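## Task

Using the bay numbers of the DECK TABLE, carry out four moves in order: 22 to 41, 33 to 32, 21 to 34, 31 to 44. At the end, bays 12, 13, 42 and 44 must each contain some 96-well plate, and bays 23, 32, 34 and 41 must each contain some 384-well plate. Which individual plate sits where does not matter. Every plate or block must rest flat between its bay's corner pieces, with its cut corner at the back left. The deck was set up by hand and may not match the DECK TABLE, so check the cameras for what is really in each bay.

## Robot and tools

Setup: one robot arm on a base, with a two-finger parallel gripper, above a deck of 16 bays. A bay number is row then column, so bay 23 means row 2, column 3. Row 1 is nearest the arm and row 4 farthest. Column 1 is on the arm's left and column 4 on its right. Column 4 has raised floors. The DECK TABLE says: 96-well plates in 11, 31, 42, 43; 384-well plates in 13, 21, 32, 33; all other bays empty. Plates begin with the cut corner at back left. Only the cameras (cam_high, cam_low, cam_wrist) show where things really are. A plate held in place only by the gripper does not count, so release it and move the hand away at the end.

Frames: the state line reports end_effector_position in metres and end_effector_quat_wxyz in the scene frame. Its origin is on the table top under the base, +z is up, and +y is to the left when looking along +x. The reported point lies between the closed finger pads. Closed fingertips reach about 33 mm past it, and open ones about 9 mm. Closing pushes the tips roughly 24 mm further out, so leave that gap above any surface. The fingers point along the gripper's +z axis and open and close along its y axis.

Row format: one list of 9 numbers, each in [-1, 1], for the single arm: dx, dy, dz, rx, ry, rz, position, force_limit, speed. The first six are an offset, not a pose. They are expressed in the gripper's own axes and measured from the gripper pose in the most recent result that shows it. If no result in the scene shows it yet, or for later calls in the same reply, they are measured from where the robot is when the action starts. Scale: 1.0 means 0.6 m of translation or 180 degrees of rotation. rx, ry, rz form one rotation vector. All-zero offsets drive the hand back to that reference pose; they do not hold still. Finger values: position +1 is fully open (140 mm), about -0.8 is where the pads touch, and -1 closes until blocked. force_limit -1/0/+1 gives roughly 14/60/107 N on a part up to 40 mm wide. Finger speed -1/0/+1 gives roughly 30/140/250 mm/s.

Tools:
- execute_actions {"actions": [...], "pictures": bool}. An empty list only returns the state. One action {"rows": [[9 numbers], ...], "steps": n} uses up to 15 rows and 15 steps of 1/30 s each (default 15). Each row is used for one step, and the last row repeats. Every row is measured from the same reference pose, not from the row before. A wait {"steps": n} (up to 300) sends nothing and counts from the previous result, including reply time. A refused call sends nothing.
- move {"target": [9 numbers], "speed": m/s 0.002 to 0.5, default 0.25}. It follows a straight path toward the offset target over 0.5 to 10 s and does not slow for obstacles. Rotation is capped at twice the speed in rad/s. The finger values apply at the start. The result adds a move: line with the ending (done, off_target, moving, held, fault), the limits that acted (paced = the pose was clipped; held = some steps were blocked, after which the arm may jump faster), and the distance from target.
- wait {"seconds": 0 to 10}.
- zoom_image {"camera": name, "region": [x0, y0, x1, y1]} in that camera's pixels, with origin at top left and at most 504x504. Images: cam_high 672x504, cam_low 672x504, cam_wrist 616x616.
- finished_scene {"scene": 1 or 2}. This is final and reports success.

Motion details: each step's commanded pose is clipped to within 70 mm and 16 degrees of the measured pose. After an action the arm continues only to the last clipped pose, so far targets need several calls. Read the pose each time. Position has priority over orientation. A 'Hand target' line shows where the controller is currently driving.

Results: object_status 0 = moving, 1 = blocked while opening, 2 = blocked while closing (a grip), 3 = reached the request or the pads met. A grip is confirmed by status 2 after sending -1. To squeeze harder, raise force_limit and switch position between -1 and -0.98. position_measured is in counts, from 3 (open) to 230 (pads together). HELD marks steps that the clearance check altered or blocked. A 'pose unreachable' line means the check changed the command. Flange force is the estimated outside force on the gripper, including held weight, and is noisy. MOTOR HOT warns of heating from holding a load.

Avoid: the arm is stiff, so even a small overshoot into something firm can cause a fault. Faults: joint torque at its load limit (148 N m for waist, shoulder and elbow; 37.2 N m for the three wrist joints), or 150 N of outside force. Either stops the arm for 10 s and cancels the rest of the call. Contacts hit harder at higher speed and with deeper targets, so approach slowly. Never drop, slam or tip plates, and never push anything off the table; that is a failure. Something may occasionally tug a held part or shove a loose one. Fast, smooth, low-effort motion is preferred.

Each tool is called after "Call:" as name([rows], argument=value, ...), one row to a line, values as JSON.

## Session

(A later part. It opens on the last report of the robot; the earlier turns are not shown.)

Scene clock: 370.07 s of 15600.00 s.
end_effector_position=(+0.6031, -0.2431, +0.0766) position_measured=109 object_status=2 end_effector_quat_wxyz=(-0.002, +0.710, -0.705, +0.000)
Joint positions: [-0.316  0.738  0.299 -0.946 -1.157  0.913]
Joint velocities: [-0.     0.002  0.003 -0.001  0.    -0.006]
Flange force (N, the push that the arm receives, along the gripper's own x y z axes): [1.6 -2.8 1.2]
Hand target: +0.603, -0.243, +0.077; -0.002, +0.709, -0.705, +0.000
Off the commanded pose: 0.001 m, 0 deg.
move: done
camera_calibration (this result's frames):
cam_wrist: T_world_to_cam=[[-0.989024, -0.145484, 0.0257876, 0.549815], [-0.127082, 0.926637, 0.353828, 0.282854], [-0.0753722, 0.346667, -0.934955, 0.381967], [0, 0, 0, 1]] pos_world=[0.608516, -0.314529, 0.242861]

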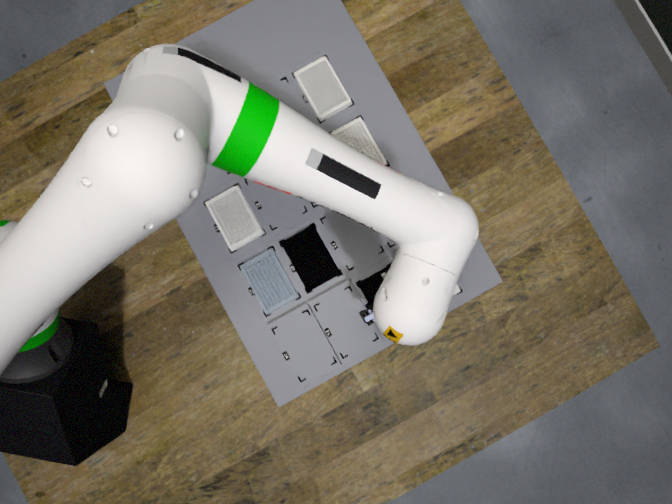

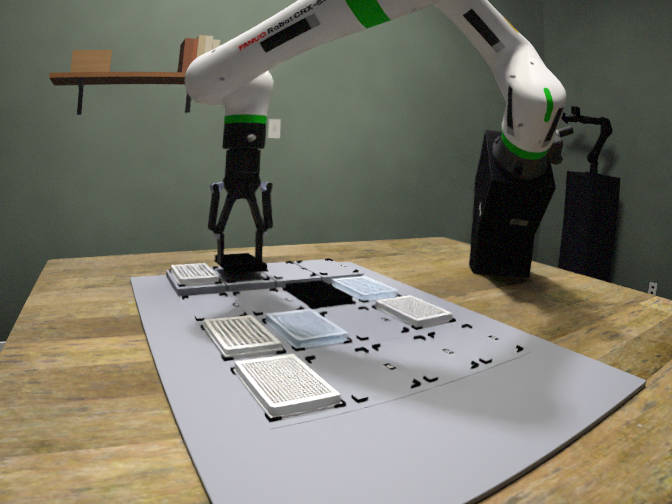

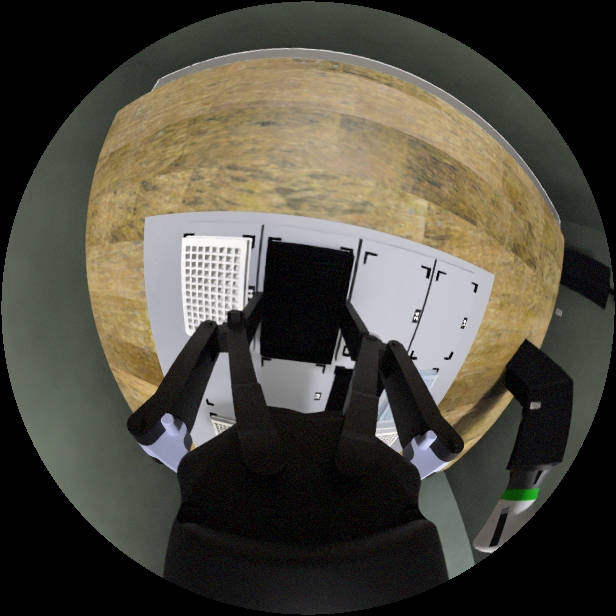

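Call:
execute_actions([
  {"rows":[[0,0,0.0006,0,0,0,-1,-0.3,-0.5],[0,0,0.00239,0,0,0,-1,-0.3,-0.5],[0,0,0.00537,0,0,0,-1,-0.3,-0.5],[0,0,0.00925,0,0,0,-1,-0.3,-0.5],[0,0,0.01327,0,0,0,-1,-0.3,-0.5],[0,0,0.01701,0,0,0,-1,-0.3,-0.5],[0,0,0.02014,0,0,0,-1,-0.3,-0.5],[0,0,0.02253,0,0,0,-1,-0.3,-0.5],[0,0,0.02432,0,0,0,-1,-0.3,-0.5],[0,0,0.02566,0,0,0,-1,-0.3,-0.5],[0,0,0.02685,0,0,0,-1,-0.3,-0.5],[0,0,0.0279,0,0,0,-1,-0.3,-0.5],[0,0,0.02879,0,0,0,-1,-0.3,-0.5],[0,0,0.02938,0,0,0,-1,-0.3,-0.5],[0,0,0.02983,0,0,0,-1,-0.3,-0.5]],"steps":15},
], pictures=false)

Call:
execute_actions([
  {"steps":5},
], pictures=false)

Call:
execute_actions([
  {"rows":[[0,0,0,0,0,0,0.4,-0.3,0]],"steps":4},
], pictures=false)

Call:
move(target=[0,0,-0.17,0,0,0,0.4,-0.3,0], speed=0.3)

Call:
zoom_image(camera="cam_wrist", region=[190, 215, 390, 350])

Call:
zoom_image(camera="cam_low", region=[150, 245, 310, 310])

Call:
zoom_image(camera="cam_low", region=[190, 300, 370, 430])

Call:
zoom_image(camera="cam_low", region=[270, 265, 470, 340])

Scene clock: 387.10 s of 15600.00 s.
end_effector_position=(+0.6032, -0.2431, +0.0595) position_measured=109 object_status=2 end_effector_quat_wxyz=(-0.002, +0.710, -0.705, +0.000)
Joint positions: [-0.297  0.757  0.302 -0.955 -1.135  0.916]
Joint velocities: [ 0.015  0.015  0.005 -0.008  0.016  0.002]
Flange force (N, the push that the arm receives, along the gripper's own x y z axes): [1.5 1.0 3.6]
Hand target: +0.603, -0.243, +0.059; -0.002, +0.710, -0.705, +0.000
Off the commanded pose: 0.001 m, 0 deg.
Steps of this call (steps 1 to 90: nothing new was sent; then 13.53 s passed at rest; steps 91 to 105: all 15 steps of this action). Readings (end_effector_position | what the end effector reports):
91: (+0.6031, -0.2432, +0.0765) | position_measured=109 object_status=2
92: (+0.6030, -0.2432, +0.0765) | position_measured=109 object_status=2
94: (+0.6028, -0.2433, +0.0749) | position_measured=109 object_status=2
98: (+0.6030, -0.2432, +0.0671) | position_measured=109 object_status=2
105: the state above

Scene clock: 387.27 s of 15600.00 s.
end_effector_position=(+0.6032, -0.2431, +0.0587) position_measured=109 object_status=2 end_effector_quat_wxyz=(-0.002, +0.710, -0.705, +0.000)
Joint positions: [-0.296  0.758  0.302 -0.956 -1.133  0.916]
Joint velocities: [ 0.     0.     0.001 -0.002 -0.     0.   ]
Flange force (N, the push that the arm receives, along the gripper's own x y z axes): [2.8 -1.5 0.8]
Hand target: +0.603, -0.243, +0.059; -0.002, +0.710, -0.705, +0.000
Off the commanded pose: 0.000 m, 0 deg.
Steps of this call (steps 1 to 5: nothing new was sent). Readings (end_effector_position | what the end effector reports):
1: (+0.6032, -0.2431, +0.0592) | position_measured=109 object_status=2
2: (+0.6032, -0.2431, +0.0589) | position_measured=109 object_status=2
4: (+0.6032, -0.2431, +0.0588) | position_measured=109 object_status=2
5: the state above

Scene clock: 387.40 s of 15600.00 s.
end_effector_position=(+0.6032, -0.2431, +0.0587) position_measured=90 object_status=0 end_effector_quat_wxyz=(-0.002, +0.710, -0.705, +0.000)
Joint positions: [-0.296  0.758  0.302 -0.956 -1.133  0.916]
Joint velocities: [ 0.    -0.    -0.     0.003 -0.002  0.   ]
Flange force (N, the push that the arm receives, along the gripper's own x y z axes): [1.6 -1.7 1.2]
Hand target: +0.603, -0.243, +0.059; -0.002, +0.710, -0.705, +0.000
Off the commanded pose: 0.000 m, 0 deg.
Steps of this call (steps 1 to 4: all 4 steps of this action). Readings (end_effector_position | what the end effector reports):
1: (+0.6032, -0.2431, +0.0587) | position_measured=109 object_status=0
2: (+0.6032, -0.2431, +0.0587) | position_measured=109 object_status=0
4: the state above

Scene clock: 388.43 s of 15600.00 s.
end_effector_position=(+0.6028, -0.2431, +0.1605) position_measured=78 object_status=3 end_effector_quat_wxyz=(-0.002, +0.710, -0.705, +0.000)
Joint positions: [-0.41   0.658  0.305 -0.904 -1.279  0.895]
Joint velocities: [-0.001 -0.001  0.     0.001 -0.002 -0.   ]
Flange force (N, the push that the arm receives, along the gripper's own x y z axes): [0.4 -1.1 -0.5]
Hand target: +0.603, -0.243, +0.161; -0.002, +0.710, -0.705, +0.000
Off the commanded pose: 0.000 m, 0 deg.
move: done
camera_calibration (this result's frames):
cam_wrist: T_world_to_cam=[[-0.989015, -0.145555, 0.0257662, 0.547344], [-0.127143, 0.92657, 0.353982, 0.253142], [-0.075398, 0.346817, -0.934897, 0.460486], [0, 0, 0, 1]] pos_world=[0.608236, -0.314589, 0.326796]

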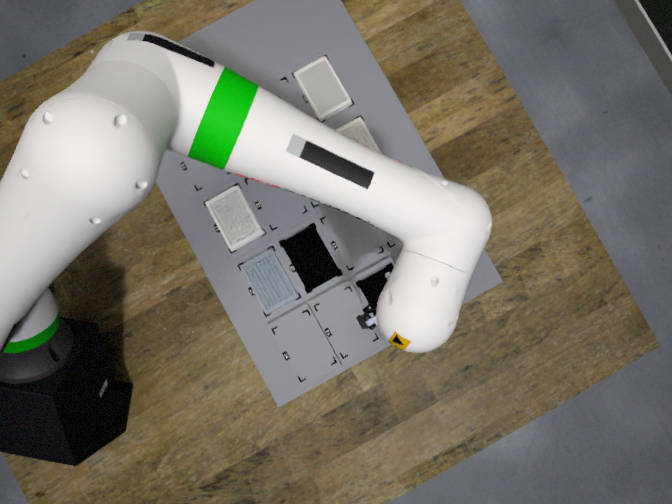

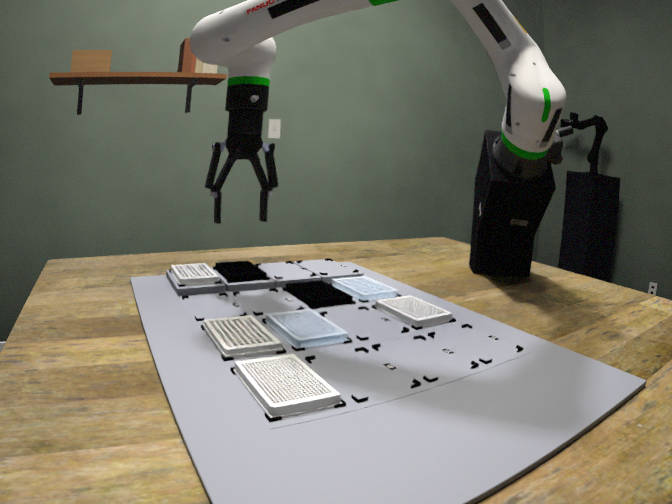

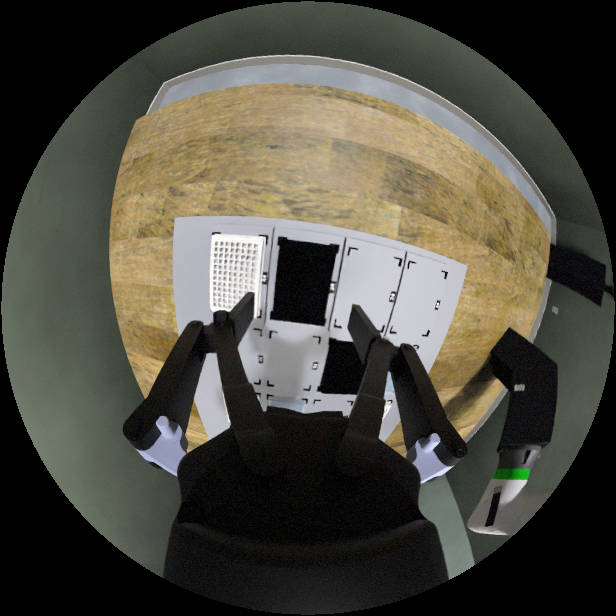

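Region (190, 215, 390, 350) of cam_wrist's 616x616 image, scaled by 2.520, with more detail than that image has; it fills the top 340 rows of this view, and the rest is white.

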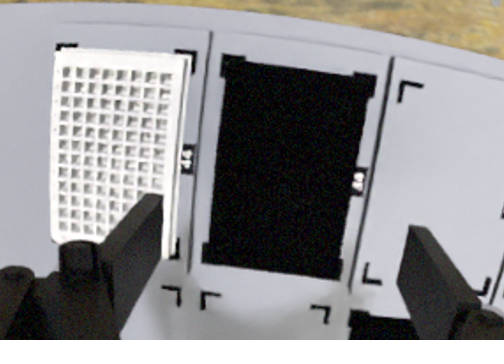

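Region (150, 245, 310, 310) of cam_low's 672x504 image, scaled by 3.150, with more detail than that image has; it fills the top 205 rows of this view, and the rest is white.

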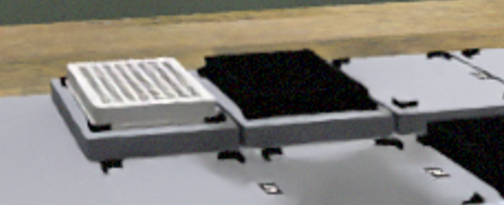

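Region (190, 300, 370, 430) of cam_low's 672x504 image, scaled by 2.800, with more detail than that image has.

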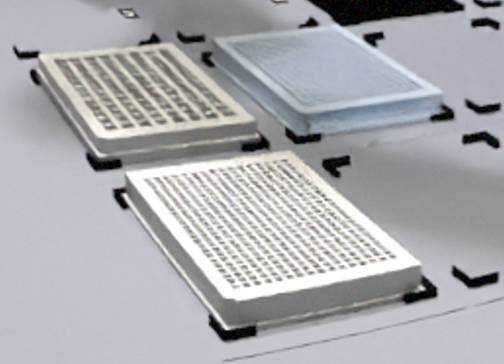

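Region (270, 265, 470, 340) of cam_low's 672x504 image, scaled by 2.520, with more detail than that image has; it fills the top 189 rows of this view, and the rest is white.

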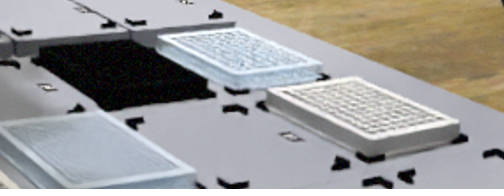

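Call:
finished_scene(scene=2)

The scene is finished: the task was done.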